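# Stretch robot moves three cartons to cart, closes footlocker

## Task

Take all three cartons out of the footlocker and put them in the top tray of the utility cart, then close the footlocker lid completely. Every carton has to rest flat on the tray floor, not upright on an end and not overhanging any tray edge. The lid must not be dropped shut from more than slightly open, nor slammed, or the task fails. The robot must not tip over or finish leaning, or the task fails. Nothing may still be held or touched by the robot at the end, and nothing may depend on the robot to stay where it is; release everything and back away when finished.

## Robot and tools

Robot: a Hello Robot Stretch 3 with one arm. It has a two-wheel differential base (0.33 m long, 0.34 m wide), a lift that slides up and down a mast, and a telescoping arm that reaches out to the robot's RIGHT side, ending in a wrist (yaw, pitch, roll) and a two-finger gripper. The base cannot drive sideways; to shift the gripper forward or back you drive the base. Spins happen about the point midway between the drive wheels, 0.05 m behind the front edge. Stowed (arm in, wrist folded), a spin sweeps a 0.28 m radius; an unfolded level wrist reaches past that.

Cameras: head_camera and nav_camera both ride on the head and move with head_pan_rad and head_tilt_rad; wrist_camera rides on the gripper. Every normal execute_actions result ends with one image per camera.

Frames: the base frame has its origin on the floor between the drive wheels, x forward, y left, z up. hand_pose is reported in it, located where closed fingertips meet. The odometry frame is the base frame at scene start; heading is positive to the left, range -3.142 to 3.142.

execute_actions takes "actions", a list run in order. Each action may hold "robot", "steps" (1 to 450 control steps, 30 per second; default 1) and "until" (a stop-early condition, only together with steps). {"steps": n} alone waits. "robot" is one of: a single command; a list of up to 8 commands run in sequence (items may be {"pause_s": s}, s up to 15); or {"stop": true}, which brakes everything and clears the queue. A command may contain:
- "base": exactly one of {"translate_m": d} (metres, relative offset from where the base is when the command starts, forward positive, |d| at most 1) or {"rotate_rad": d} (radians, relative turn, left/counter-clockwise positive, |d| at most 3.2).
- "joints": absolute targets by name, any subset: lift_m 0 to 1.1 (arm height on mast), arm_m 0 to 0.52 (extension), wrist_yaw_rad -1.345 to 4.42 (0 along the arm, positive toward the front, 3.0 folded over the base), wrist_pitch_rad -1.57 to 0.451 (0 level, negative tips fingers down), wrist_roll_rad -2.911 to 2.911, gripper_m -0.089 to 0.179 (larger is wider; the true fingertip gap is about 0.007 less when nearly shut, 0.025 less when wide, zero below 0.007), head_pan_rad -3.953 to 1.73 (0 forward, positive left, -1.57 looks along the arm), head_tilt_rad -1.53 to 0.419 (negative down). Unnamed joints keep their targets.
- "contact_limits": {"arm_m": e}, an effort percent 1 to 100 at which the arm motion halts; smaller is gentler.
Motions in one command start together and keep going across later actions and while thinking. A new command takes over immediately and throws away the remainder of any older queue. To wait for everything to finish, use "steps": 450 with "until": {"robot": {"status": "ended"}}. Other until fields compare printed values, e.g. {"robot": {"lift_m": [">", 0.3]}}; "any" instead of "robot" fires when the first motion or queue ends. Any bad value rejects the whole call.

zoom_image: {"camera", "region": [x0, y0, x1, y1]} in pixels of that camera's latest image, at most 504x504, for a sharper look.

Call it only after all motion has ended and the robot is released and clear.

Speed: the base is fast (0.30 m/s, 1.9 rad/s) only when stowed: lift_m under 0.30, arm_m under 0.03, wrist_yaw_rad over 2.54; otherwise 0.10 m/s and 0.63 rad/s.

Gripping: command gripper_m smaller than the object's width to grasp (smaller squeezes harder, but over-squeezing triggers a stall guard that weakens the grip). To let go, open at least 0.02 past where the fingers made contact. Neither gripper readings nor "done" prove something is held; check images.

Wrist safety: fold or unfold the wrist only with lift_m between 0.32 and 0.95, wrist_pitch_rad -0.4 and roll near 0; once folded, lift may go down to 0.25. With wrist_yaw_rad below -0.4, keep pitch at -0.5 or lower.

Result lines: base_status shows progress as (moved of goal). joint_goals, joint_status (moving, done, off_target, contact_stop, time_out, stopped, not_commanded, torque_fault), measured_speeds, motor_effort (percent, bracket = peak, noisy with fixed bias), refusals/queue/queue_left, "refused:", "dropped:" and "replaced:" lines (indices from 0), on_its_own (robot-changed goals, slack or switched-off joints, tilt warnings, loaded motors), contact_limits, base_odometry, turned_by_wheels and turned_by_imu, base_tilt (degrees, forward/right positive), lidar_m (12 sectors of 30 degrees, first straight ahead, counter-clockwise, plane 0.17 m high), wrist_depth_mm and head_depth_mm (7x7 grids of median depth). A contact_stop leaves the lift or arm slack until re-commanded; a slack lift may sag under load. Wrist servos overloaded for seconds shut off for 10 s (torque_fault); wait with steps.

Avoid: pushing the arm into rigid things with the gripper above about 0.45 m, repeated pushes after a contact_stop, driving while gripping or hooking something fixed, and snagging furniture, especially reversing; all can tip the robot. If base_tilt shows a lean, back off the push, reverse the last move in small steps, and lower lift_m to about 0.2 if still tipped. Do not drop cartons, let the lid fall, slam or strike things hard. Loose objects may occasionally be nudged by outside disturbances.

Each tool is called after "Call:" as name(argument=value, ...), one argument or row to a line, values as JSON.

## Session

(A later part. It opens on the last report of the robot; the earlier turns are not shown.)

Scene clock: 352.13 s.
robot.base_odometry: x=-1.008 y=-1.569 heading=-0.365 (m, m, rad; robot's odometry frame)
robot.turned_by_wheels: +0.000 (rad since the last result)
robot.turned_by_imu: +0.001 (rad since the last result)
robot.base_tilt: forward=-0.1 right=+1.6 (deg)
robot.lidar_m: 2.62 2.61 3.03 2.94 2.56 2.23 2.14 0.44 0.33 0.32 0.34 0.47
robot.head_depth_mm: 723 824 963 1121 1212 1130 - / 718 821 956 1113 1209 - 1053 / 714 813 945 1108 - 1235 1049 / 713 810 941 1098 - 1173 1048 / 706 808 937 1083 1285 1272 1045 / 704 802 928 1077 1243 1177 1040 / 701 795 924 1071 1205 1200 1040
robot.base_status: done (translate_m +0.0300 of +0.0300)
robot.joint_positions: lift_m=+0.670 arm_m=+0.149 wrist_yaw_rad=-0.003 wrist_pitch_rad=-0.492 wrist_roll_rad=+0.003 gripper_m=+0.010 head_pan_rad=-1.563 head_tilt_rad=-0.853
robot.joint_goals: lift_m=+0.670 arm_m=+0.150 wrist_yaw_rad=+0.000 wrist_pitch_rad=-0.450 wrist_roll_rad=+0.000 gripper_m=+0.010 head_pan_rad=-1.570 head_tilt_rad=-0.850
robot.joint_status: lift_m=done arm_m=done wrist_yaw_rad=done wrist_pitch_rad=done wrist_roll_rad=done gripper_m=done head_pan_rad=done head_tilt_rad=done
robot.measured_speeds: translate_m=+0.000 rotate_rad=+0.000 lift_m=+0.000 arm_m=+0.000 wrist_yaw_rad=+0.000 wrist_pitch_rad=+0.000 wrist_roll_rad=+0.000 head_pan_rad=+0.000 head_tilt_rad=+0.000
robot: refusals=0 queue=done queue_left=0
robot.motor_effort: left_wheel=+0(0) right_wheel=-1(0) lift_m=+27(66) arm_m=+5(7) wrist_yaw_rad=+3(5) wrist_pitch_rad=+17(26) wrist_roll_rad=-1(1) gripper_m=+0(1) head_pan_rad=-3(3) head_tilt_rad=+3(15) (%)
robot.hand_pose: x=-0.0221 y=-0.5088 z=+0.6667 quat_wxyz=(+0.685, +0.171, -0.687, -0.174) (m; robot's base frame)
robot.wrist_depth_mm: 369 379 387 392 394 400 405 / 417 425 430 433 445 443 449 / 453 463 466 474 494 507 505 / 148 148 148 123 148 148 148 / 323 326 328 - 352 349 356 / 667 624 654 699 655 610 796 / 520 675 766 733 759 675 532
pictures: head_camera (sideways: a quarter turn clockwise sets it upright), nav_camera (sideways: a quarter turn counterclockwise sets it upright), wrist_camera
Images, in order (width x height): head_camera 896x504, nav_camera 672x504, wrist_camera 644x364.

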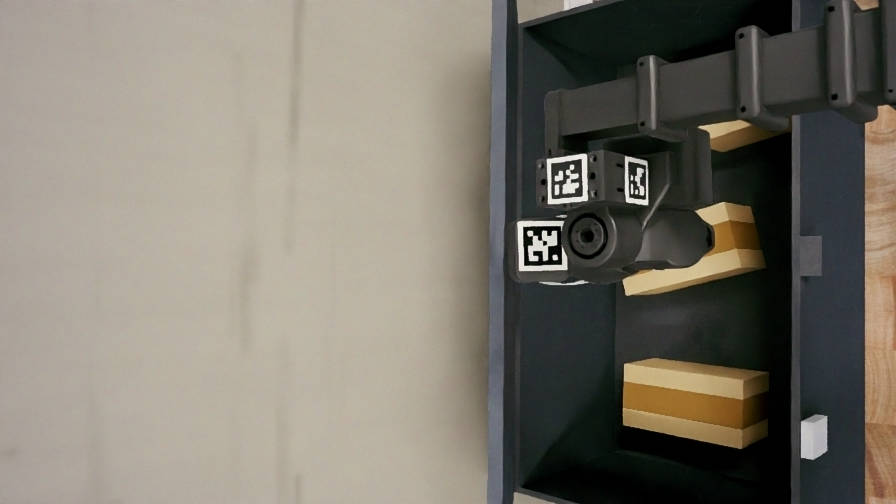

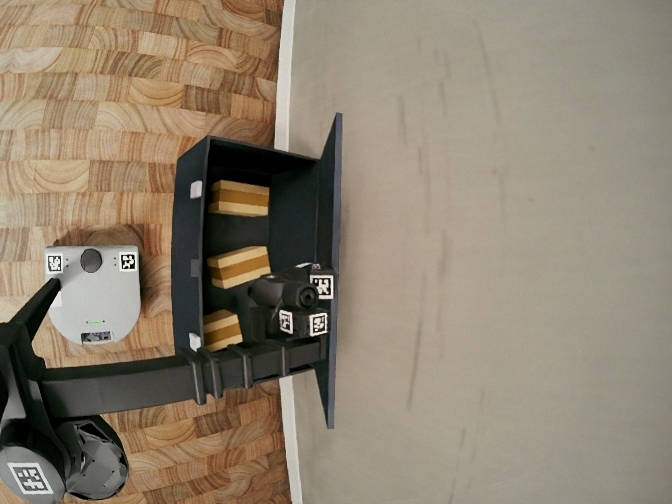

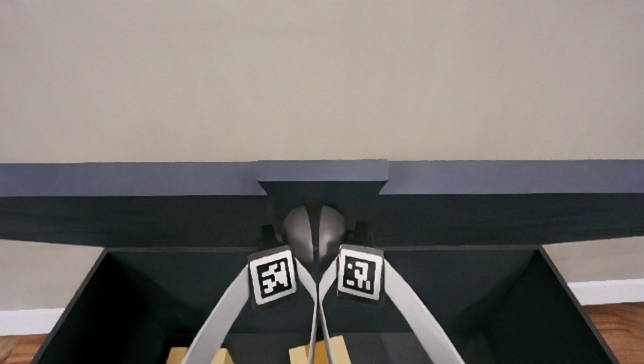

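Call:
execute_actions(
  actions=[
    {"robot":[{"joints":{"arm_m":0.17,"lift_m":0.61,"wrist_pitch_rad":-0.2}},{"joints":{"arm_m":0.30},"contact_limits":{"arm_m":15}}],"steps":450,"until":{"robot":{"status":"ended"}}},
  ],
)

Scene clock: 361.43 s.
robot.base_odometry: x=-1.008 y=-1.569 heading=-0.365 (m, m, rad; robot's odometry frame)
robot.turned_by_wheels: +0.000 (rad since the last result)
robot.turned_by_imu: +0.001 (rad since the last result)
robot.base_tilt: forward=+0.0 right=+1.7 (deg)
robot.lidar_m: 2.61 2.62 3.03 2.94 2.56 2.23 2.14 0.44 0.33 0.32 0.34 0.47
robot.head_depth_mm: 722 823 899 998 1211 1203 1049 / 719 819 890 1000 1246 - - / 713 814 886 925 1370 1257 1047 / 712 809 862 - 1307 1176 1048 / 707 805 876 996 1292 1273 1038 / 702 802 868 996 1242 1168 1043 / 699 797 863 998 1204 1195 1035
robot.base_status: done (translate_m +0.0300 of +0.0300)
robot.joint_positions: lift_m=+0.610 arm_m=+0.300 wrist_yaw_rad=-0.002 wrist_pitch_rad=-0.220 wrist_roll_rad=+0.003 gripper_m=+0.010 head_pan_rad=-1.563 head_tilt_rad=-0.853
robot.joint_goals: lift_m=+0.610 arm_m=+0.300 wrist_yaw_rad=+0.000 wrist_pitch_rad=-0.200 wrist_roll_rad=+0.000 gripper_m=+0.010 head_pan_rad=-1.570 head_tilt_rad=-0.850
robot.joint_status: lift_m=done arm_m=done wrist_yaw_rad=done wrist_pitch_rad=done wrist_roll_rad=done gripper_m=done head_pan_rad=done head_tilt_rad=done
robot.measured_speeds: translate_m=+0.000 rotate_rad=+0.000 lift_m=+0.000 arm_m=+0.000 wrist_yaw_rad=+0.000 wrist_pitch_rad=+0.000 wrist_roll_rad=+0.000 head_pan_rad=+0.000 head_tilt_rad=+0.000
robot: refusals=0 queue=done queue_left=0
robot.motor_effort: left_wheel=+1(0) right_wheel=-2(2) lift_m=+27(31) arm_m=+3(5) wrist_yaw_rad=+2(2) wrist_pitch_rad=+8(26) wrist_roll_rad=-1(1) gripper_m=+0(0) head_pan_rad=-3(3) head_tilt_rad=+1(1) (%)
robot.contact_limits: arm_m 15 (drawing in: default 20, maximum 32; extending or still: default 26, maximum 43)
robot.hand_pose: x=-0.0219 y=-0.6894 z=+0.6696 quat_wxyz=(+0.702, +0.077, -0.704, -0.079) (m; robot's base frame)
robot.wrist_depth_mm: 130 128 128 129 127 128 128 / 139 139 139 140 140 140 139 / 153 153 154 153 153 153 154 / 171 171 170 170 171 171 172 / 191 191 191 - 192 192 193 / 221 221 216 233 220 222 221 / 258 258 256 256 256 259 260
pictures: head_camera (sideways: a quarter turn clockwise sets it upright), nav_camera (sideways: a quarter turn counterclockwise sets it upright), wrist_camera
Images, in order (width x height): head_camera 896x504, nav_camera 672x504, wrist_camera 644x364.

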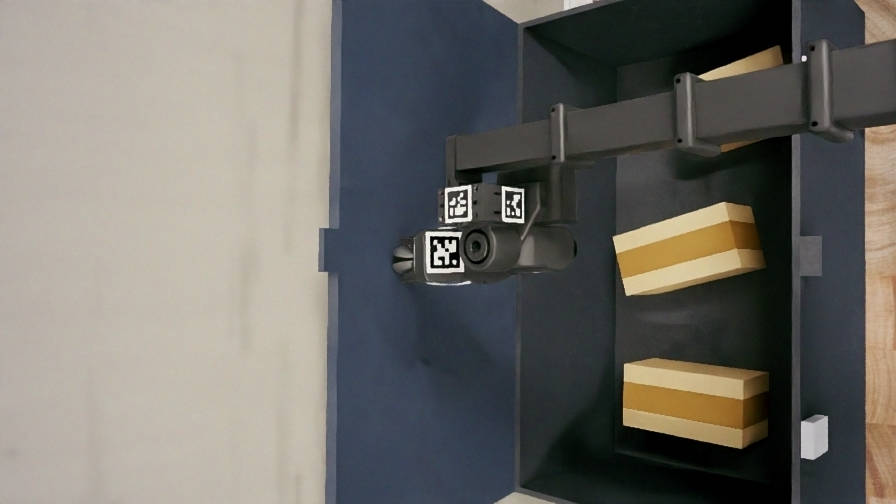

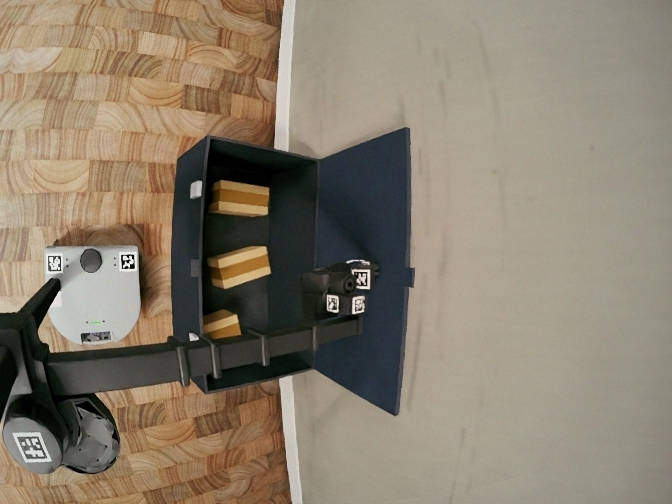

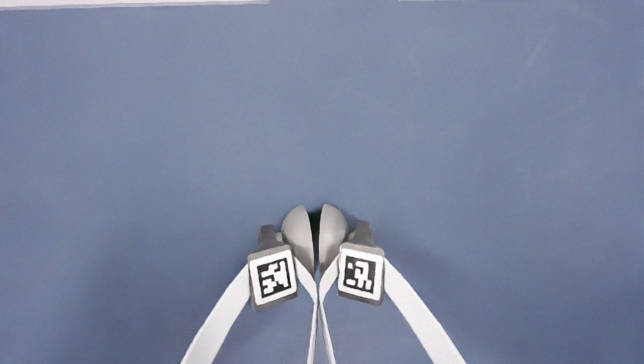

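Call:
execute_actions(
  actions=[
    {"robot":[{"joints":{"arm_m":0.36},"contact_limits":{"arm_m":12}},{"pause_s":0.5},{"joints":{"arm_m":0.385},"contact_limits":{"arm_m":12}}],"steps":450,"until":{"robot":{"status":"ended"}}},
    {"steps":15},
  ],
)

Scene clock: 373.70 s.
robot.base_odometry: x=-1.008 y=-1.569 heading=-0.365 (m, m, rad; robot's odometry frame)
robot.turned_by_wheels: +0.000 (rad since the last result)
robot.turned_by_imu: +0.001 (rad since the last result)
robot.base_tilt: forward=+0.0 right=+1.7 (deg)
robot.lidar_m: 2.61 2.62 3.03 2.94 2.56 2.23 2.14 0.45 0.33 0.32 0.34 0.47
robot.head_depth_mm: 723 825 908 1075 1218 1214 1069 / 717 819 906 1068 1275 - - / 714 813 904 - 1291 1278 1050 / 710 811 891 - 1246 1190 1047 / 706 805 902 1064 1279 1271 1039 / 703 801 896 1060 1244 1170 1035 / 701 796 896 1058 1194 1199 1031
robot.base_status: done (translate_m +0.0300 of +0.0300)
robot.joint_positions: lift_m=+0.610 arm_m=+0.375 wrist_yaw_rad=-0.003 wrist_pitch_rad=-0.223 wrist_roll_rad=+0.003 gripper_m=+0.010 head_pan_rad=-1.563 head_tilt_rad=-0.852
robot.joint_goals: lift_m=+0.610 arm_m=+0.375 wrist_yaw_rad=+0.000 wrist_pitch_rad=-0.200 wrist_roll_rad=+0.000 gripper_m=+0.010 head_pan_rad=-1.570 head_tilt_rad=-0.850
robot.joint_status: lift_m=done arm_m=contact_stop wrist_yaw_rad=done wrist_pitch_rad=done wrist_roll_rad=done gripper_m=done head_pan_rad=done head_tilt_rad=done
robot.measured_speeds: translate_m=+0.000 rotate_rad=+0.000 lift_m=+0.000 arm_m=+0.000 wrist_yaw_rad=+0.000 wrist_pitch_rad=+0.000 wrist_roll_rad=+0.000 head_pan_rad=+0.000 head_tilt_rad=+0.000
robot: refusals=0 queue=dropped queue_left=0
robot.on_its_own: arm_m is slack since a contact_stop, until your next command for it (your +0.385 is given up)
robot.motor_effort: left_wheel=+0(2) right_wheel=-2(3) lift_m=+27(28) arm_m=+0(13) wrist_yaw_rad=+2(5) wrist_pitch_rad=+10(14) wrist_roll_rad=-1(1) gripper_m=-1(1) head_pan_rad=-3(2) head_tilt_rad=+1(1) (%)
robot.contact_limits: arm_m 12 (drawing in: default 20, maximum 32; extending or still: default 26, maximum 43)
robot.hand_pose: x=-0.0221 y=-0.7646 z=+0.6689 quat_wxyz=(+0.702, +0.078, -0.703, -0.080) (m; robot's base frame)
robot.wrist_depth_mm: 146 146 147 147 147 147 148 / 154 155 155 156 156 156 157 / 165 165 165 165 165 166 166 / 174 175 175 176 176 177 176 / 187 188 189 - 190 190 191 / 201 202 200 208 204 205 206 / 217 221 222 219 221 223 220
pictures: head_camera (sideways: a quarter turn clockwise sets it upright), nav_camera (sideways: a quarter turn counterclockwise sets it upright), wrist_camera
Images, in order (width x height): head_camera 896x504, nav_camera 672x504, wrist_camera 644x364.

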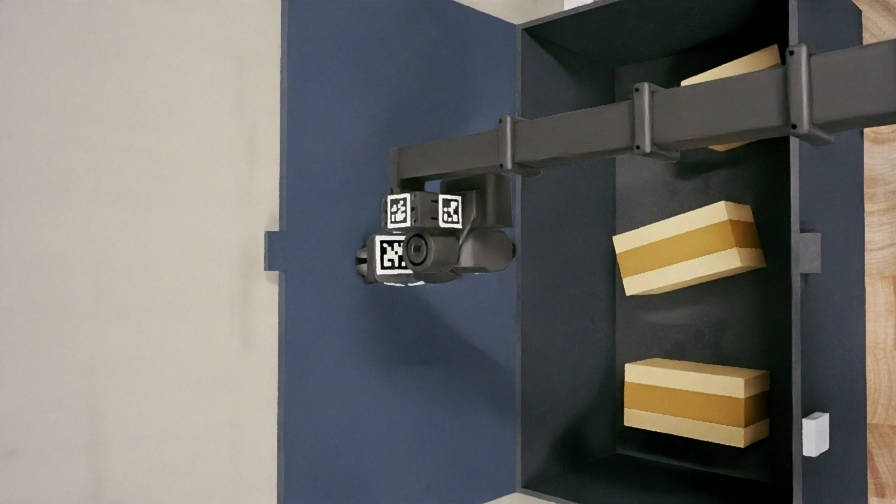

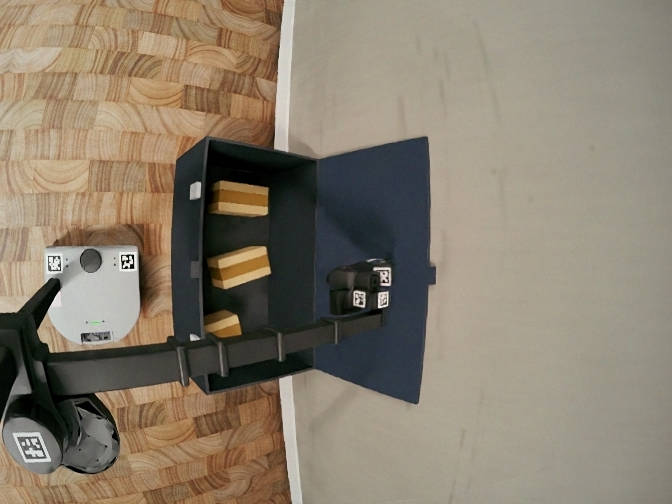

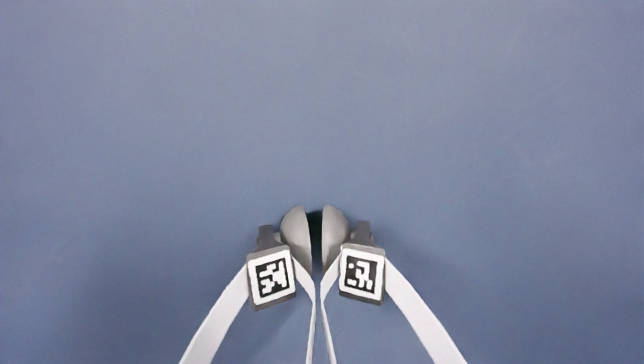

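Call:
execute_actions(
  actions=[
    {"robot":{"joints":{"arm_m":0.345}},"steps":450,"until":{"robot":{"status":"ended"}}},
    {"steps":30},
  ],
)

Scene clock: 390.10 s.
robot.base_odometry: x=-1.008 y=-1.569 heading=-0.365 (m, m, rad; robot's odometry frame)
robot.turned_by_wheels: +0.000 (rad since the last result)
robot.turned_by_imu: +0.001 (rad since the last result)
robot.base_tilt: forward=-0.1 right=+1.7 (deg)
robot.lidar_m: 2.61 2.62 3.06 2.94 2.56 2.23 2.14 0.45 0.33 0.32 0.34 0.47
robot.head_depth_mm: 722 826 904 1069 1214 1210 1065 / 717 818 904 1069 1270 - - / 712 815 903 - 1339 1264 1052 / 709 809 906 - 1282 1187 1047 / 708 803 900 1064 1290 1268 1043 / 704 800 899 1060 1242 1167 1040 / 699 796 893 1059 1198 1192 1031
robot.base_status: done (translate_m +0.0300 of +0.0300)
robot.joint_positions: lift_m=+0.610 arm_m=+0.345 wrist_yaw_rad=-0.002 wrist_pitch_rad=-0.221 wrist_roll_rad=+0.003 gripper_m=+0.010 head_pan_rad=-1.563 head_tilt_rad=-0.852
robot.joint_goals: lift_m=+0.610 arm_m=+0.345 wrist_yaw_rad=+0.000 wrist_pitch_rad=-0.200 wrist_roll_rad=+0.000 gripper_m=+0.010 head_pan_rad=-1.570 head_tilt_rad=-0.850
robot.joint_status: lift_m=done arm_m=done wrist_yaw_rad=done wrist_pitch_rad=done wrist_roll_rad=done gripper_m=done head_pan_rad=done head_tilt_rad=done
robot.measured_speeds: translate_m=+0.000 rotate_rad=+0.000 lift_m=+0.000 arm_m=+0.000 wrist_yaw_rad=+0.000 wrist_pitch_rad=+0.000 wrist_roll_rad=+0.000 head_pan_rad=+0.000 head_tilt_rad=+0.000
robot: refusals=0 queue=done queue_left=0
robot.motor_effort: left_wheel=+0(0) right_wheel=-2(2) lift_m=+27(27) arm_m=-3(4) wrist_yaw_rad=+2(2) wrist_pitch_rad=+8(9) wrist_roll_rad=-1(1) gripper_m=+0(1) head_pan_rad=-3(3) head_tilt_rad=+2(2) (%)
robot.hand_pose: x=-0.0220 y=-0.7350 z=+0.6695 quat_wxyz=(+0.702, +0.077, -0.704, -0.079) (m; robot's base frame)
robot.wrist_depth_mm: 172 172 173 173 174 175 175 / 182 182 183 183 184 185 186 / 194 194 195 196 194 195 196 / 207 208 208 209 207 209 209 / 219 223 222 - 224 222 226 / 239 241 238 246 240 241 243 / 259 258 259 261 259 262 262
pictures: head_camera (sideways: a quarter turn clockwise sets it upright), nav_camera (sideways: a quarter turn counterclockwise sets it upright), wrist_camera
Images, in order (width x height): head_camera 896x504, nav_camera 672x504, wrist_camera 644x364.

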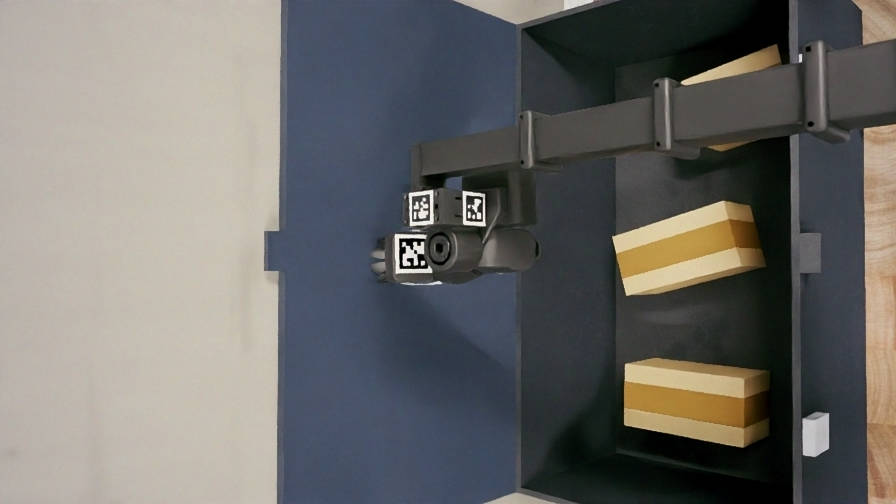

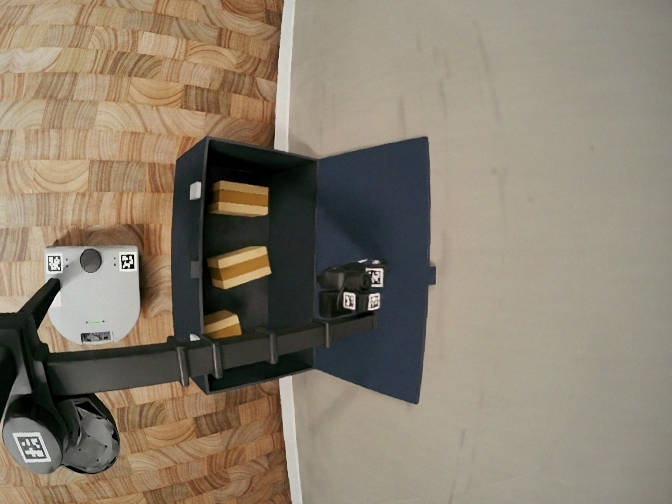

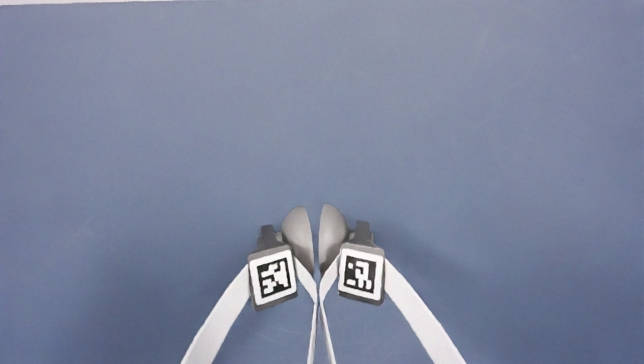

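Call:
execute_actions(
  actions=[
    {"robot":[{"joints":{"arm_m":0.30,"lift_m":0.5,"wrist_pitch_rad":-1.57,"wrist_yaw_rad":0.29,"gripper_m":0.165,"head_tilt_rad":-1.05}},{"joints":{"arm_m":0.47,"lift_m":0.42}}],"steps":450,"until":{"robot":{"status":"ended"}}},
  ],
)

Scene clock: 429.13 s.
robot.base_odometry: x=-1.008 y=-1.569 heading=-0.365 (m, m, rad; robot's odometry frame)
robot.turned_by_wheels: +0.000 (rad since the last result)
robot.turned_by_imu: +0.002 (rad since the last result)
robot.base_tilt: forward=-0.1 right=+1.6 (deg)
robot.lidar_m: 2.61 2.62 3.05 2.94 2.56 2.24 2.14 0.45 0.33 0.32 0.34 0.47
robot.head_depth_mm: 785 877 1061 1209 1196 1176 1116 / 781 874 1060 1333 1202 1173 1129 / 776 875 1030 1335 1306 1172 - / 775 875 1008 1292 1248 1164 - / 770 870 1052 1324 1313 1163 1105 / 764 873 1051 1272 1234 1160 1102 / 761 871 1049 1218 1270 1158 1105
robot.base_status: done (translate_m +0.0300 of +0.0300)
robot.joint_positions: lift_m=+0.420 arm_m=+0.470 wrist_yaw_rad=+0.288 wrist_pitch_rad=-1.559 wrist_roll_rad=+0.003 gripper_m=+0.165 head_pan_rad=-1.563 head_tilt_rad=-1.037
robot.joint_goals: lift_m=+0.420 arm_m=+0.470 wrist_yaw_rad=+0.290 wrist_pitch_rad=-1.570 wrist_roll_rad=+0.000 gripper_m=+0.165 head_pan_rad=-1.570 head_tilt_rad=-1.050
robot.joint_status: lift_m=done arm_m=done wrist_yaw_rad=done wrist_pitch_rad=done wrist_roll_rad=done gripper_m=done head_pan_rad=done head_tilt_rad=done
robot.measured_speeds: translate_m=+0.000 rotate_rad=+0.000 lift_m=+0.000 arm_m=+0.000 wrist_yaw_rad=+0.000 wrist_pitch_rad=+0.000 wrist_roll_rad=+0.000 head_pan_rad=+0.000 head_tilt_rad=+0.000
robot: refusals=0 queue=done queue_left=0
robot.motor_effort: left_wheel=+0(0) right_wheel=-2(2) lift_m=+27(28) arm_m=+3(5) wrist_yaw_rad=+2(6) wrist_pitch_rad=-2(9) wrist_roll_rad=-1(1) gripper_m=+0(83) head_pan_rad=-3(3) head_tilt_rad=-5(18) (%)
robot.hand_pose: x=-0.0276 y=-0.5944 z=+0.3026 quat_wxyz=(+0.568, +0.564, -0.427, -0.421) (m; robot's base frame)
robot.wrist_depth_mm: 296 404 408 375 293 237 199 / 300 316 419 420 424 355 278 / 308 349 430 317 436 444 420 / 315 382 442 325 462 456 439 / 332 447 454 339 469 468 423 / 436 471 472 346 481 - 388 / 368 401 452 497 492 367 386
pictures: head_camera (sideways: a quarter turn clockwise sets it upright), nav_camera (sideways: a quarter turn counterclockwise sets it upright), wrist_camera
Images, in order (width x height): head_camera 896x504, nav_camera 672x504, wrist_camera 644x364.

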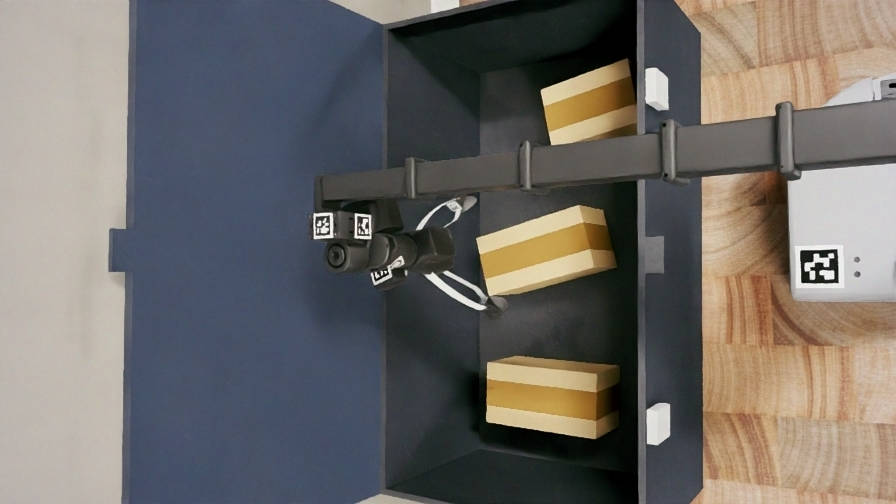

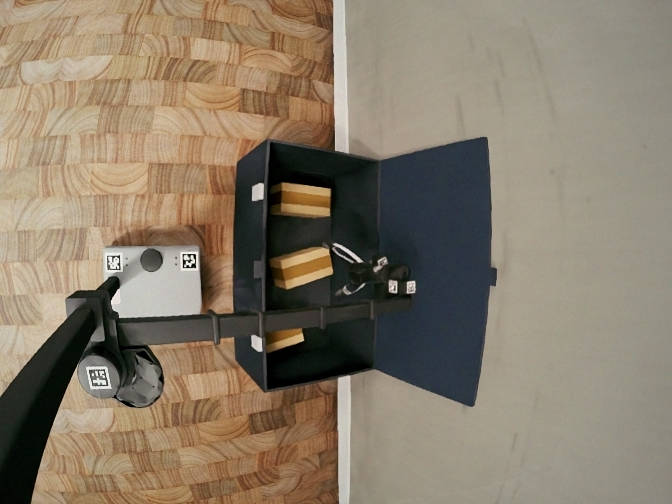

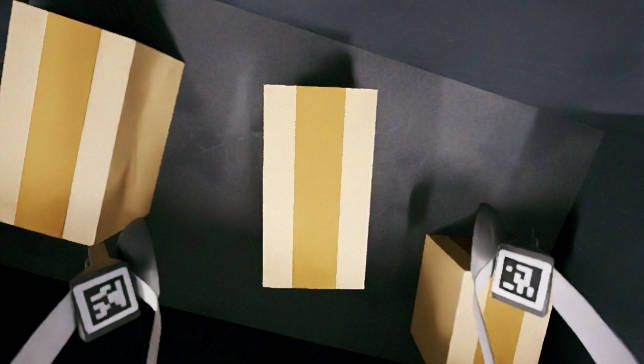

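Call:
execute_actions(
  actions=[
    {"robot":{"joints":{"lift_m":0.24}},"steps":450,"until":{"robot":{"status":"ended"}}},
  ],
)

Scene clock: 443.30 s.
robot.base_odometry: x=-1.008 y=-1.569 heading=-0.365 (m, m, rad; robot's odometry frame)
robot.turned_by_wheels: +0.000 (rad since the last result)
robot.turned_by_imu: +0.001 (rad since the last result)
robot.base_tilt: forward=-0.1 right=+1.6 (deg)
robot.lidar_m: 2.61 2.62 3.03 2.94 2.57 2.23 2.14 0.45 0.33 0.32 0.34 0.47
robot.head_depth_mm: 786 881 1057 1209 1206 1172 1120 / 781 877 1059 1334 1196 1171 1144 / 777 876 1057 1305 1287 1169 - / 774 870 1055 1210 1246 1170 - / 769 875 1055 1324 1320 1165 1105 / 766 871 1052 1276 1231 1161 1104 / 762 872 1047 1220 1266 1160 1099
robot.base_status: done (translate_m +0.0300 of +0.0300)
robot.joint_positions: lift_m=+0.240 arm_m=+0.470 wrist_yaw_rad=+0.288 wrist_pitch_rad=-1.559 wrist_roll_rad=+0.003 gripper_m=+0.165 head_pan_rad=-1.563 head_tilt_rad=-1.037
robot.joint_goals: lift_m=+0.240 arm_m=+0.470 wrist_yaw_rad=+0.290 wrist_pitch_rad=-1.570 wrist_roll_rad=+0.000 gripper_m=+0.165 head_pan_rad=-1.570 head_tilt_rad=-1.050
robot.joint_status: lift_m=done arm_m=done wrist_yaw_rad=done wrist_pitch_rad=done wrist_roll_rad=done gripper_m=done head_pan_rad=done head_tilt_rad=done
robot.measured_speeds: translate_m=+0.000 rotate_rad=+0.000 lift_m=+0.000 arm_m=+0.000 wrist_yaw_rad=+0.000 wrist_pitch_rad=+0.000 wrist_roll_rad=+0.000 head_pan_rad=+0.000 head_tilt_rad=+0.000
robot: refusals=0 queue=done queue_left=0
robot.motor_effort: left_wheel=+0(0) right_wheel=-2(2) lift_m=+28(30) arm_m=+3(3) wrist_yaw_rad=+2(2) wrist_pitch_rad=-2(2) wrist_roll_rad=-1(1) gripper_m=+1(1) head_pan_rad=-3(3) head_tilt_rad=-7(5) (%)
robot.hand_pose: x=-0.0276 y=-0.5944 z=+0.1226 quat_wxyz=(+0.568, +0.564, -0.427, -0.421) (m; robot's base frame)
robot.wrist_depth_mm: 215 236 236 241 244 236 200 / 223 244 134 134 136 254 256 / 239 249 138 138 141 261 265 / 252 259 143 142 144 269 275 / 263 267 148 148 149 278 285 / 271 274 152 152 155 - 292 / 283 286 157 158 161 272 250
pictures: head_camera (sideways: a quarter turn clockwise sets it upright), nav_camera (sideways: a quarter turn counterclockwise sets it upright), wrist_camera
Images, in order (width x height): head_camera 896x504, nav_camera 672x504, wrist_camera 644x364.

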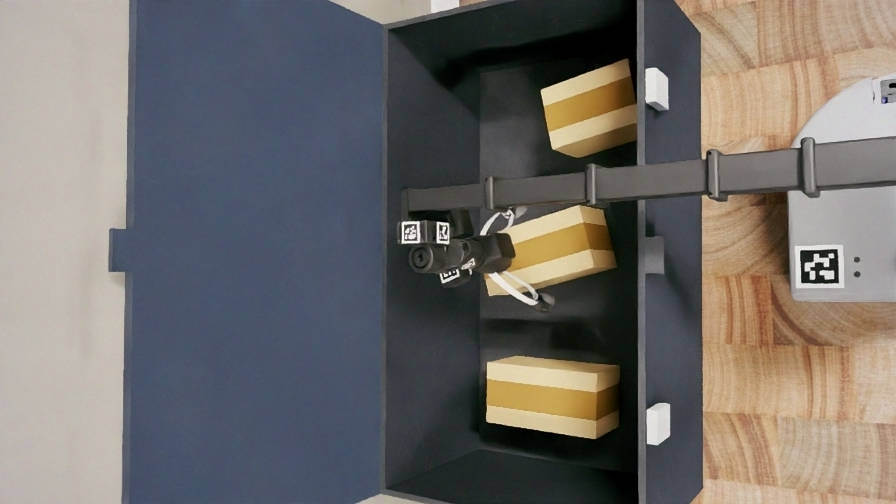

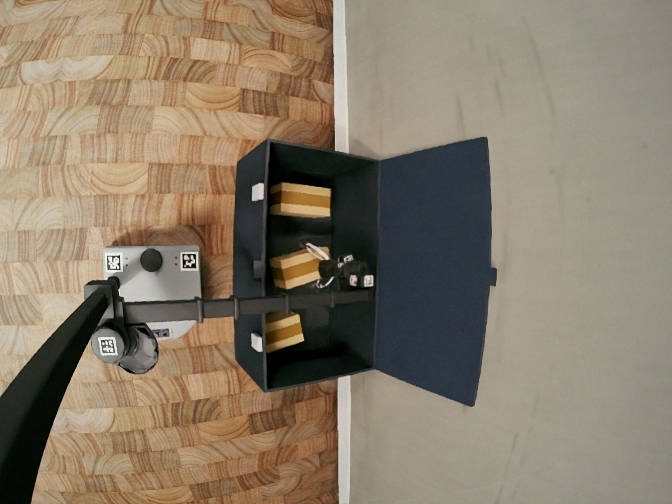

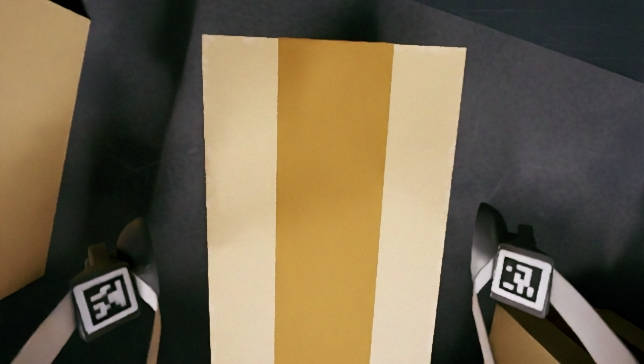

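Call:
execute_actions(
  actions=[
    {"robot":[{"joints":{"lift_m":0.20,"arm_m":0.46}},{"joints":{"gripper_m":0.06}},{"joints":{"lift_m":0.26}}],"steps":450,"until":{"robot":{"status":"ended"}}},
  ],
)

Scene clock: 455.40 s.
robot.base_odometry: x=-1.008 y=-1.569 heading=-0.365 (m, m, rad; robot's odometry frame)
robot.turned_by_wheels: +0.000 (rad since the last result)
robot.turned_by_imu: +0.000 (rad since the last result)
robot.base_tilt: forward=-0.1 right=+1.6 (deg)
robot.lidar_m: 2.61 2.62 3.04 2.94 2.57 2.23 2.14 0.45 0.33 0.32 0.34 0.47
robot.head_depth_mm: 787 881 1064 1201 1206 1177 1115 / 784 876 1060 1334 1205 1173 1143 / 779 876 1062 1309 1311 1170 - / 775 877 1059 1245 1209 1166 - / 770 873 1058 1331 1312 1163 1107 / 766 873 1052 1272 1233 1163 1101 / 761 872 1048 1228 1253 1152 1103
robot.base_status: done (translate_m +0.0300 of +0.0300)
robot.joint_positions: lift_m=+0.259 arm_m=+0.460 wrist_yaw_rad=+0.288 wrist_pitch_rad=-1.556 wrist_roll_rad=+0.005 gripper_m=+0.065 head_pan_rad=-1.564 head_tilt_rad=-1.040
robot.joint_goals: lift_m=+0.260 arm_m=+0.460 wrist_yaw_rad=+0.290 wrist_pitch_rad=-1.570 wrist_roll_rad=+0.000 gripper_m=+0.064 head_pan_rad=-1.570 head_tilt_rad=-1.050
robot.joint_status: lift_m=done arm_m=done wrist_yaw_rad=done wrist_pitch_rad=done wrist_roll_rad=done gripper_m=done head_pan_rad=done head_tilt_rad=done
robot.measured_speeds: translate_m=+0.000 rotate_rad=+0.000 lift_m=+0.000 arm_m=+0.000 wrist_yaw_rad=+0.000 wrist_pitch_rad=+0.000 wrist_roll_rad=+0.000 head_pan_rad=+0.000 head_tilt_rad=+0.000
robot: refusals=0 queue=done queue_left=0
robot.motor_effort: left_wheel=+1(4) right_wheel=-2(9) lift_m=+59(64) arm_m=-2(4) wrist_yaw_rad=+3(4) wrist_pitch_rad=-3(4) wrist_roll_rad=-2(3) gripper_m=-28(99) head_pan_rad=-2(3) head_tilt_rad=-5(6) (%)
robot.hand_pose: x=-0.0274 y=-0.5859 z=+0.1415 quat_wxyz=(+0.569, +0.562, -0.428, -0.421) (m; robot's base frame)
robot.wrist_depth_mm: 213 253 113 114 115 245 216 / 223 259 116 117 119 273 276 / 239 267 120 121 123 282 280 / 257 276 123 125 126 289 294 / 275 283 128 129 131 296 303 / 290 - 133 133 135 308 307 / 296 306 136 138 140 293 237
pictures: head_camera (sideways: a quarter turn clockwise sets it upright), nav_camera (sideways: a quarter turn counterclockwise sets it upright), wrist_camera
Images, in order (width x height): head_camera 896x504, nav_camera 672x504, wrist_camera 644x364.

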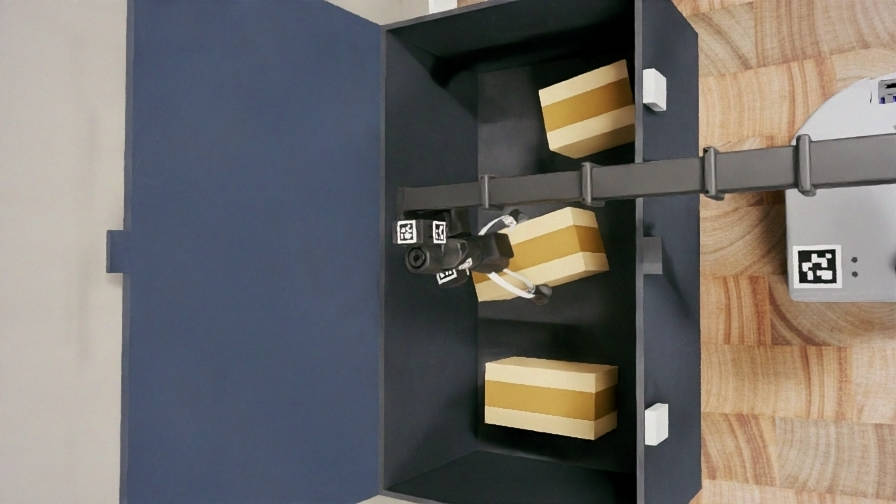

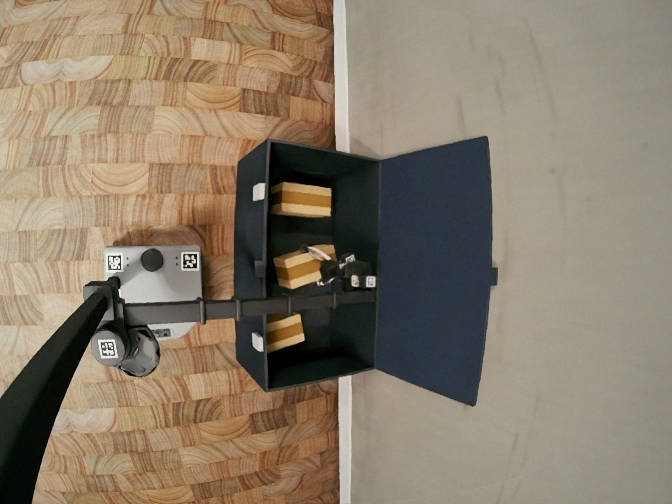

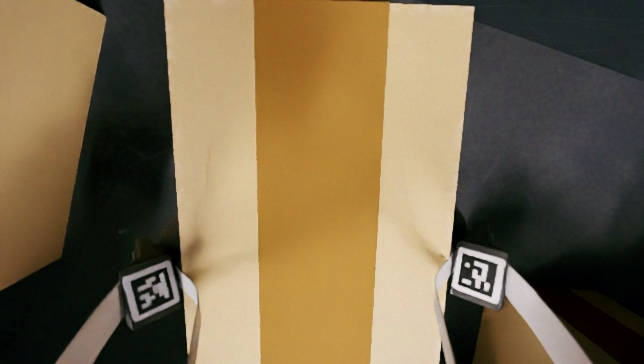

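Call:
execute_actions(
  actions=[
    {"robot":{"joints":{"lift_m":0.32}},"steps":450,"until":{"robot":{"status":"ended"}}},
  ],
)

Scene clock: 465.53 s.
robot.base_odometry: x=-1.008 y=-1.569 heading=-0.365 (m, m, rad; robot's odometry frame)
robot.turned_by_wheels: +0.000 (rad since the last result)
robot.turned_by_imu: +0.002 (rad since the last result)
robot.base_tilt: forward=+0.0 right=+1.7 (deg)
robot.lidar_m: 2.61 2.61 3.04 2.93 2.56 2.23 2.13 0.45 0.33 0.32 0.34 0.47
robot.head_depth_mm: 789 881 1064 1207 1206 1175 1115 / 784 880 1059 1342 1201 1176 1137 / 780 878 1061 1332 1286 1148 - / 775 876 1057 1186 1167 1162 - / 771 872 1053 1310 1309 1163 1109 / 767 874 1052 1283 1231 1161 1101 / 764 874 1051 1226 1252 1163 1105
robot.base_status: done (translate_m +0.0300 of +0.0300)
robot.joint_positions: lift_m=+0.319 arm_m=+0.460 wrist_yaw_rad=+0.288 wrist_pitch_rad=-1.555 wrist_roll_rad=+0.005 gripper_m=+0.087 head_pan_rad=-1.564 head_tilt_rad=-1.040
robot.joint_goals: lift_m=+0.320 arm_m=+0.460 wrist_yaw_rad=+0.290 wrist_pitch_rad=-1.570 wrist_roll_rad=+0.000 gripper_m=+0.086 head_pan_rad=-1.570 head_tilt_rad=-1.050
robot.joint_status: lift_m=done arm_m=done wrist_yaw_rad=done wrist_pitch_rad=done wrist_roll_rad=done gripper_m=done head_pan_rad=done head_tilt_rad=done
robot.measured_speeds: translate_m=+0.000 rotate_rad=+0.000 lift_m=+0.000 arm_m=+0.000 wrist_yaw_rad=+0.000 wrist_pitch_rad=+0.000 wrist_roll_rad=+0.000 head_pan_rad=+0.000 head_tilt_rad=+0.000
robot: refusals=0 queue=done queue_left=0
robot.on_its_own: gripper_m is held at +0.086, not at your +0.060, by its stall guard, which is not easing now
robot.motor_effort: left_wheel=+0(0) right_wheel=-2(2) lift_m=+59(63) arm_m=-3(3) wrist_yaw_rad=+3(2) wrist_pitch_rad=-3(3) wrist_roll_rad=-2(2) gripper_m=-19(27) head_pan_rad=-3(3) head_tilt_rad=-4(4) (%)
robot.hand_pose: x=-0.0273 y=-0.5860 z=+0.2015 quat_wxyz=(+0.569, +0.562, -0.428, -0.420) (m; robot's base frame)
robot.wrist_depth_mm: 211 304 113 114 115 245 214 / 224 298 117 117 119 330 300 / 239 322 120 121 122 344 346 / 254 330 124 124 126 356 355 / 275 344 128 129 130 362 369 / 352 - 132 133 135 326 365 / 358 370 136 138 140 290 258
pictures: head_camera (sideways: a quarter turn clockwise sets it upright), nav_camera (sideways: a quarter turn counterclockwise sets it upright), wrist_camera
Images, in order (width x height): head_camera 896x504, nav_camera 672x504, wrist_camera 644x364.

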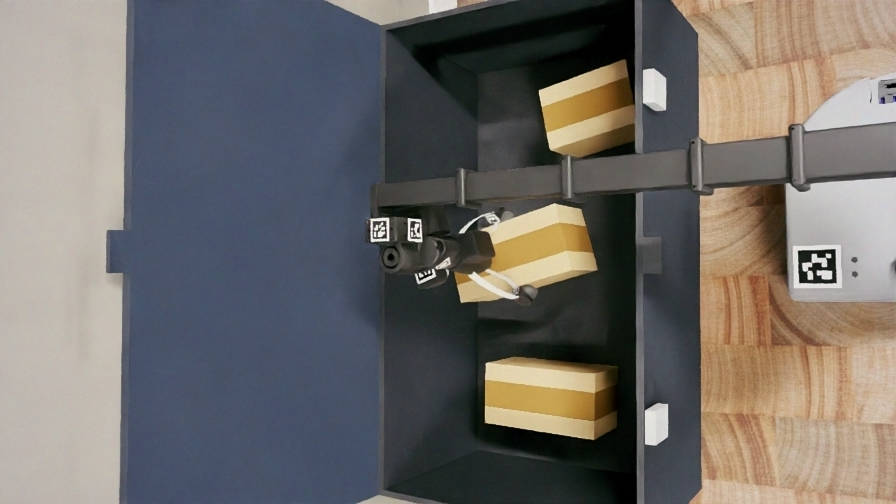

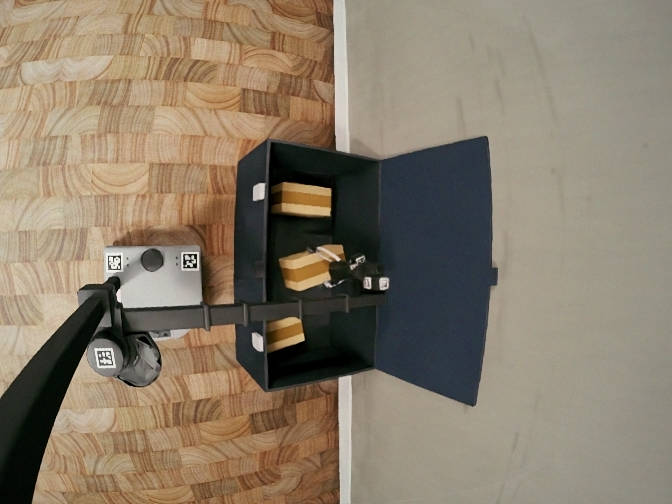

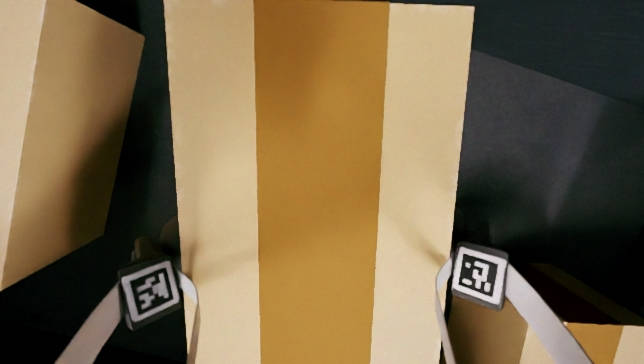

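Call:
execute_actions(
  actions=[
    {"robot":[{"joints":{"lift_m":0.62}},{"joints":{"arm_m":0.05,"wrist_yaw_rad":0,"lift_m":0.8,"head_pan_rad":-3.05,"head_tilt_rad":-0.4},"base":{"rotate_rad":-1.28}},{"base":{"translate_m":-1.0}}],"steps":450,"until":{"robot":{"status":"ended"}}},
    {"steps":200,"until":{"robot":{"status":"ended"}}},
  ],
)

Scene clock: 530.37 s.
robot.base_odometry: x=-0.934 y=-0.572 heading=-1.645 (m, m, rad; robot's odometry frame)
robot.turned_by_wheels: -1.280 (rad since the last result)
robot.turned_by_imu: -1.250 (rad since the last result)
robot.base_tilt: forward=+0.0 right=+1.7 (deg)
robot.lidar_m: 1.26 2.06 2.89 2.51 2.26 1.99 1.33 1.37 1.86 1.87 2.02 1.26
robot.head_depth_mm: 1650 1744 1855 1973 2099 1829 1481 / 1706 1789 1900 2027 2134 1816 1472 / 1752 1859 1968 2116 2206 1820 1473 / 1798 1910 2018 1867 1908 1777 1468 / 1867 1986 2072 1874 1774 1692 1485 / 1926 2074 2137 1591 1688 1700 1469 / 1995 2134 2226 1871 1918 1810 1464
robot.base_status: done (translate_m -1.0000 of -1.0000)
robot.joint_positions: lift_m=+0.799 arm_m=+0.050 wrist_yaw_rad=+0.002 wrist_pitch_rad=-1.554 wrist_roll_rad=+0.004 gripper_m=+0.087 head_pan_rad=-3.043 head_tilt_rad=-0.409
robot.joint_goals: lift_m=+0.800 arm_m=+0.050 wrist_yaw_rad=+0.000 wrist_pitch_rad=-1.570 wrist_roll_rad=+0.000 gripper_m=+0.086 head_pan_rad=-3.050 head_tilt_rad=-0.400
robot.joint_status: lift_m=done arm_m=done wrist_yaw_rad=done wrist_pitch_rad=done wrist_roll_rad=done gripper_m=done head_pan_rad=done head_tilt_rad=done
robot.measured_speeds: translate_m=+0.000 rotate_rad=+0.000 lift_m=+0.000 arm_m=+0.000 wrist_yaw_rad=+0.000 wrist_pitch_rad=+0.000 wrist_roll_rad=+0.000 head_pan_rad=+0.000 head_tilt_rad=+0.000
robot: refusals=0 queue=done queue_left=0
robot.on_its_own: gripper_m is held at +0.086, not at your +0.060, by its stall guard, which is not easing now
robot.motor_effort: left_wheel=+2(6) right_wheel=-4(12) lift_m=+60(62) arm_m=-3(1) wrist_yaw_rad=-2(4) wrist_pitch_rad=-4(5) wrist_roll_rad=-1(2) gripper_m=-19(20) head_pan_rad=-3(42) head_tilt_rad=+4(30) (%)
robot.hand_pose: x=-0.0217 y=-0.1755 z=+0.6814 quat_wxyz=(+0.504, +0.495, -0.504, -0.497) (m; robot's base frame)
robot.wrist_depth_mm: 776 764 113 113 116 825 826 / 800 797 117 117 119 819 868 / 810 810 120 121 123 868 885 / 832 815 124 124 126 912 905 / 845 844 128 129 131 924 892 / 905 - 132 133 135 950 960 / 905 954 136 138 140 - 961
pictures: head_camera (sideways: a quarter turn clockwise sets it upright), nav_camera (sideways: a quarter turn counterclockwise sets it upright), wrist_camera
Images, in order (width x height): head_camera 896x504, nav_camera 672x504, wrist_camera 644x364.

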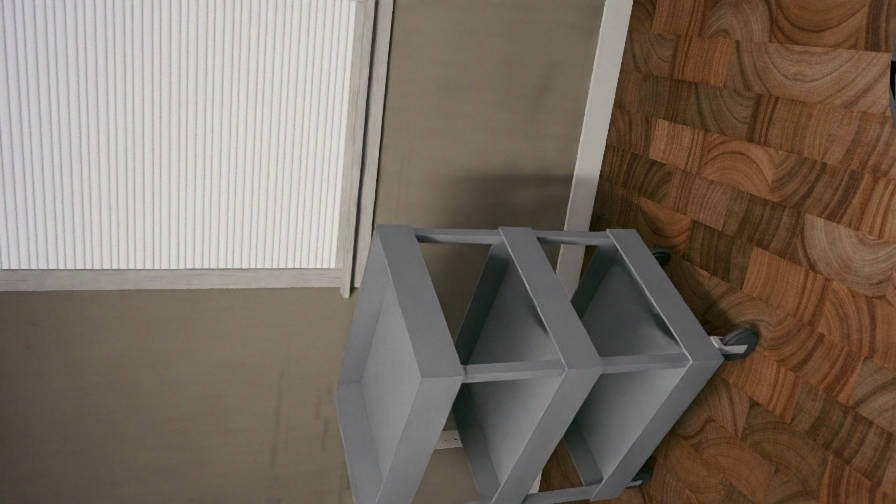

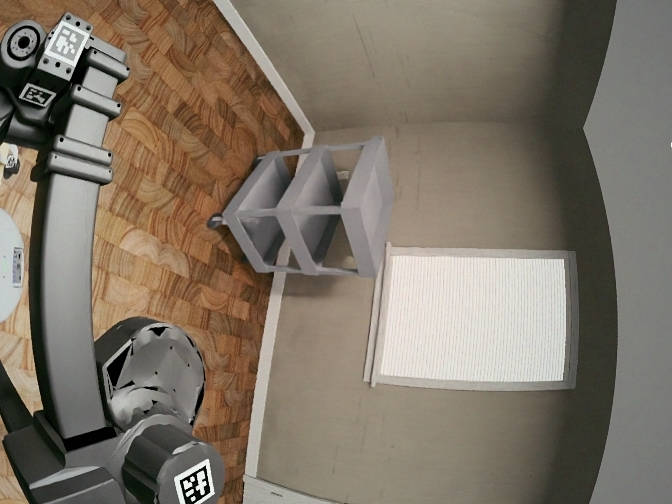

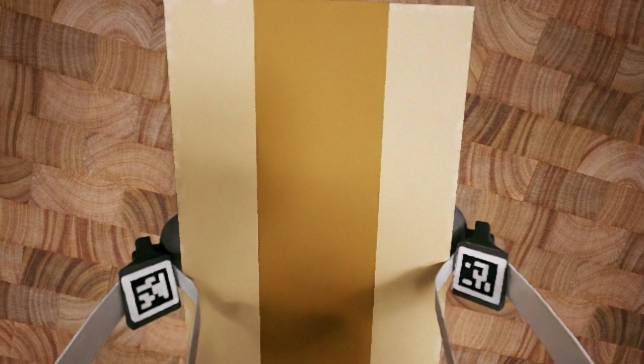

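Call:
execute_actions(
  actions=[
    {"robot":[{"base":{"rotate_rad":-2.59},"joints":{"lift_m":1.09,"arm_m":0.03,"head_pan_rad":-1.57,"head_tilt_rad":-1.0}},{"base":{"translate_m":1.0}},{"base":{"translate_m":0.56}},{"base":{"rotate_rad":0.32}}],"steps":450,"until":{"robot":{"status":"ended"}}},
    {"steps":400,"until":{"robot":{"status":"ended"}}},
  ],
)

Scene clock: 587.93 s.
robot.base_odometry: x=-1.652 y=+0.813 heading=+2.368 (m, m, rad; robot's odometry frame)
robot.turned_by_wheels: -2.270 (rad since the last result)
robot.turned_by_imu: -2.220 (rad since the last result)
robot.base_tilt: forward=-0.1 right=+1.6 (deg)
robot.lidar_m: 0.71 0.70 0.76 1.15 2.68 2.49 3.65 0.46 0.34 0.33 0.34 0.89
robot.head_depth_mm: - - 684 573 887 1135 1131 / - - - - 286 - - / - - - - 285 - - / - - - - 289 - - / 932 779 673 320 294 - - / 911 775 670 552 862 1175 1115 / 877 732 643 548 1294 1222 1112
robot.base_status: done (rotate_rad +0.3199 of +0.3200)
robot.joint_positions: lift_m=+1.089 arm_m=+0.030 wrist_yaw_rad=+0.002 wrist_pitch_rad=-1.554 wrist_roll_rad=+0.004 gripper_m=+0.087 head_pan_rad=-1.577 head_tilt_rad=-0.988
robot.joint_goals: lift_m=+1.090 arm_m=+0.030 wrist_yaw_rad=+0.000 wrist_pitch_rad=-1.570 wrist_roll_rad=+0.000 gripper_m=+0.086 head_pan_rad=-1.570 head_tilt_rad=-1.000
robot.joint_status: lift_m=done arm_m=done wrist_yaw_rad=done wrist_pitch_rad=done wrist_roll_rad=done gripper_m=done head_pan_rad=done head_tilt_rad=done
robot.measured_speeds: translate_m=+0.000 rotate_rad=+0.000 lift_m=+0.000 arm_m=+0.000 wrist_yaw_rad=+0.000 wrist_pitch_rad=+0.000 wrist_roll_rad=+0.000 head_pan_rad=+0.000 head_tilt_rad=+0.000
robot: refusals=0 queue=done queue_left=0
robot.on_its_own: gripper_m is held at +0.086, not at your +0.060, by its stall guard, which is not easing now
robot.motor_effort: left_wheel=-3(5) right_wheel=+2(10) lift_m=+60(63) arm_m=-3(3) wrist_yaw_rad=-2(2) wrist_pitch_rad=-4(4) wrist_roll_rad=-2(2) gripper_m=-18(19) head_pan_rad=+3(41) head_tilt_rad=-5(29) (%)
robot.hand_pose: x=-0.0217 y=-0.1555 z=+0.9714 quat_wxyz=(+0.504, +0.495, -0.504, -0.497) (m; robot's base frame)
robot.wrist_depth_mm: - - 113 114 115 571 448 / - - 117 118 119 - - / - - 120 121 123 - - / 985 - 123 125 126 - - / 906 - 128 128 130 - - / 883 - 132 133 136 - - / 769 - 136 137 139 - -
pictures: head_camera (sideways: a quarter turn clockwise sets it upright), nav_camera (sideways: a quarter turn counterclockwise sets it upright), wrist_camera
Images, in order (width x height): head_camera 896x504, nav_camera 672x504, wrist_camera 644x364.

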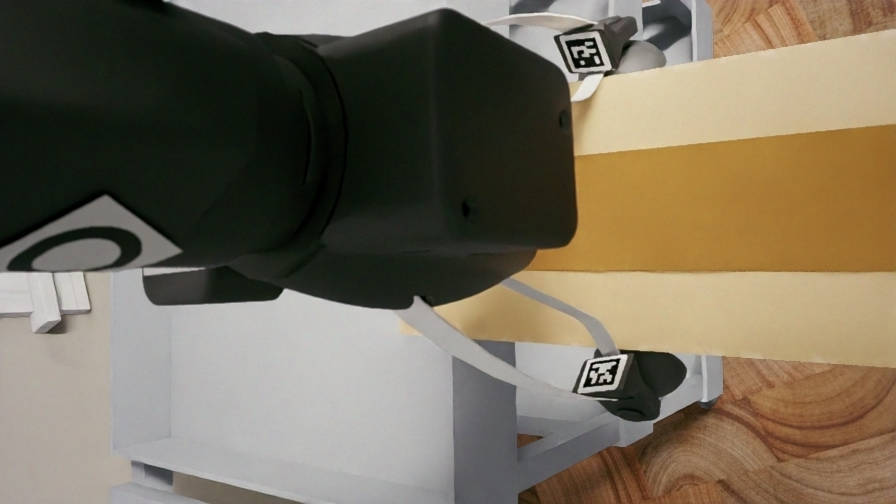

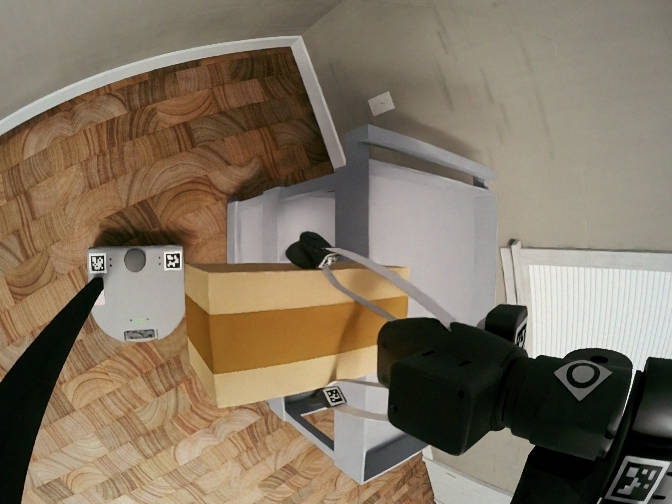

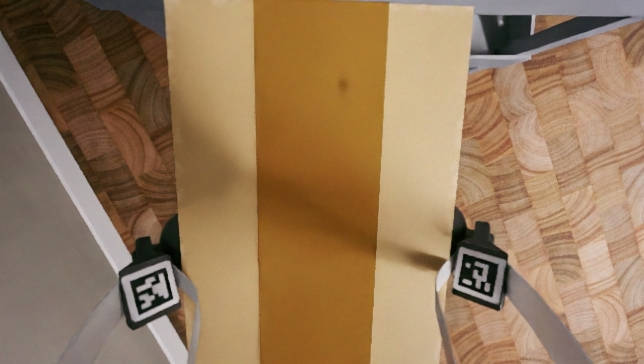

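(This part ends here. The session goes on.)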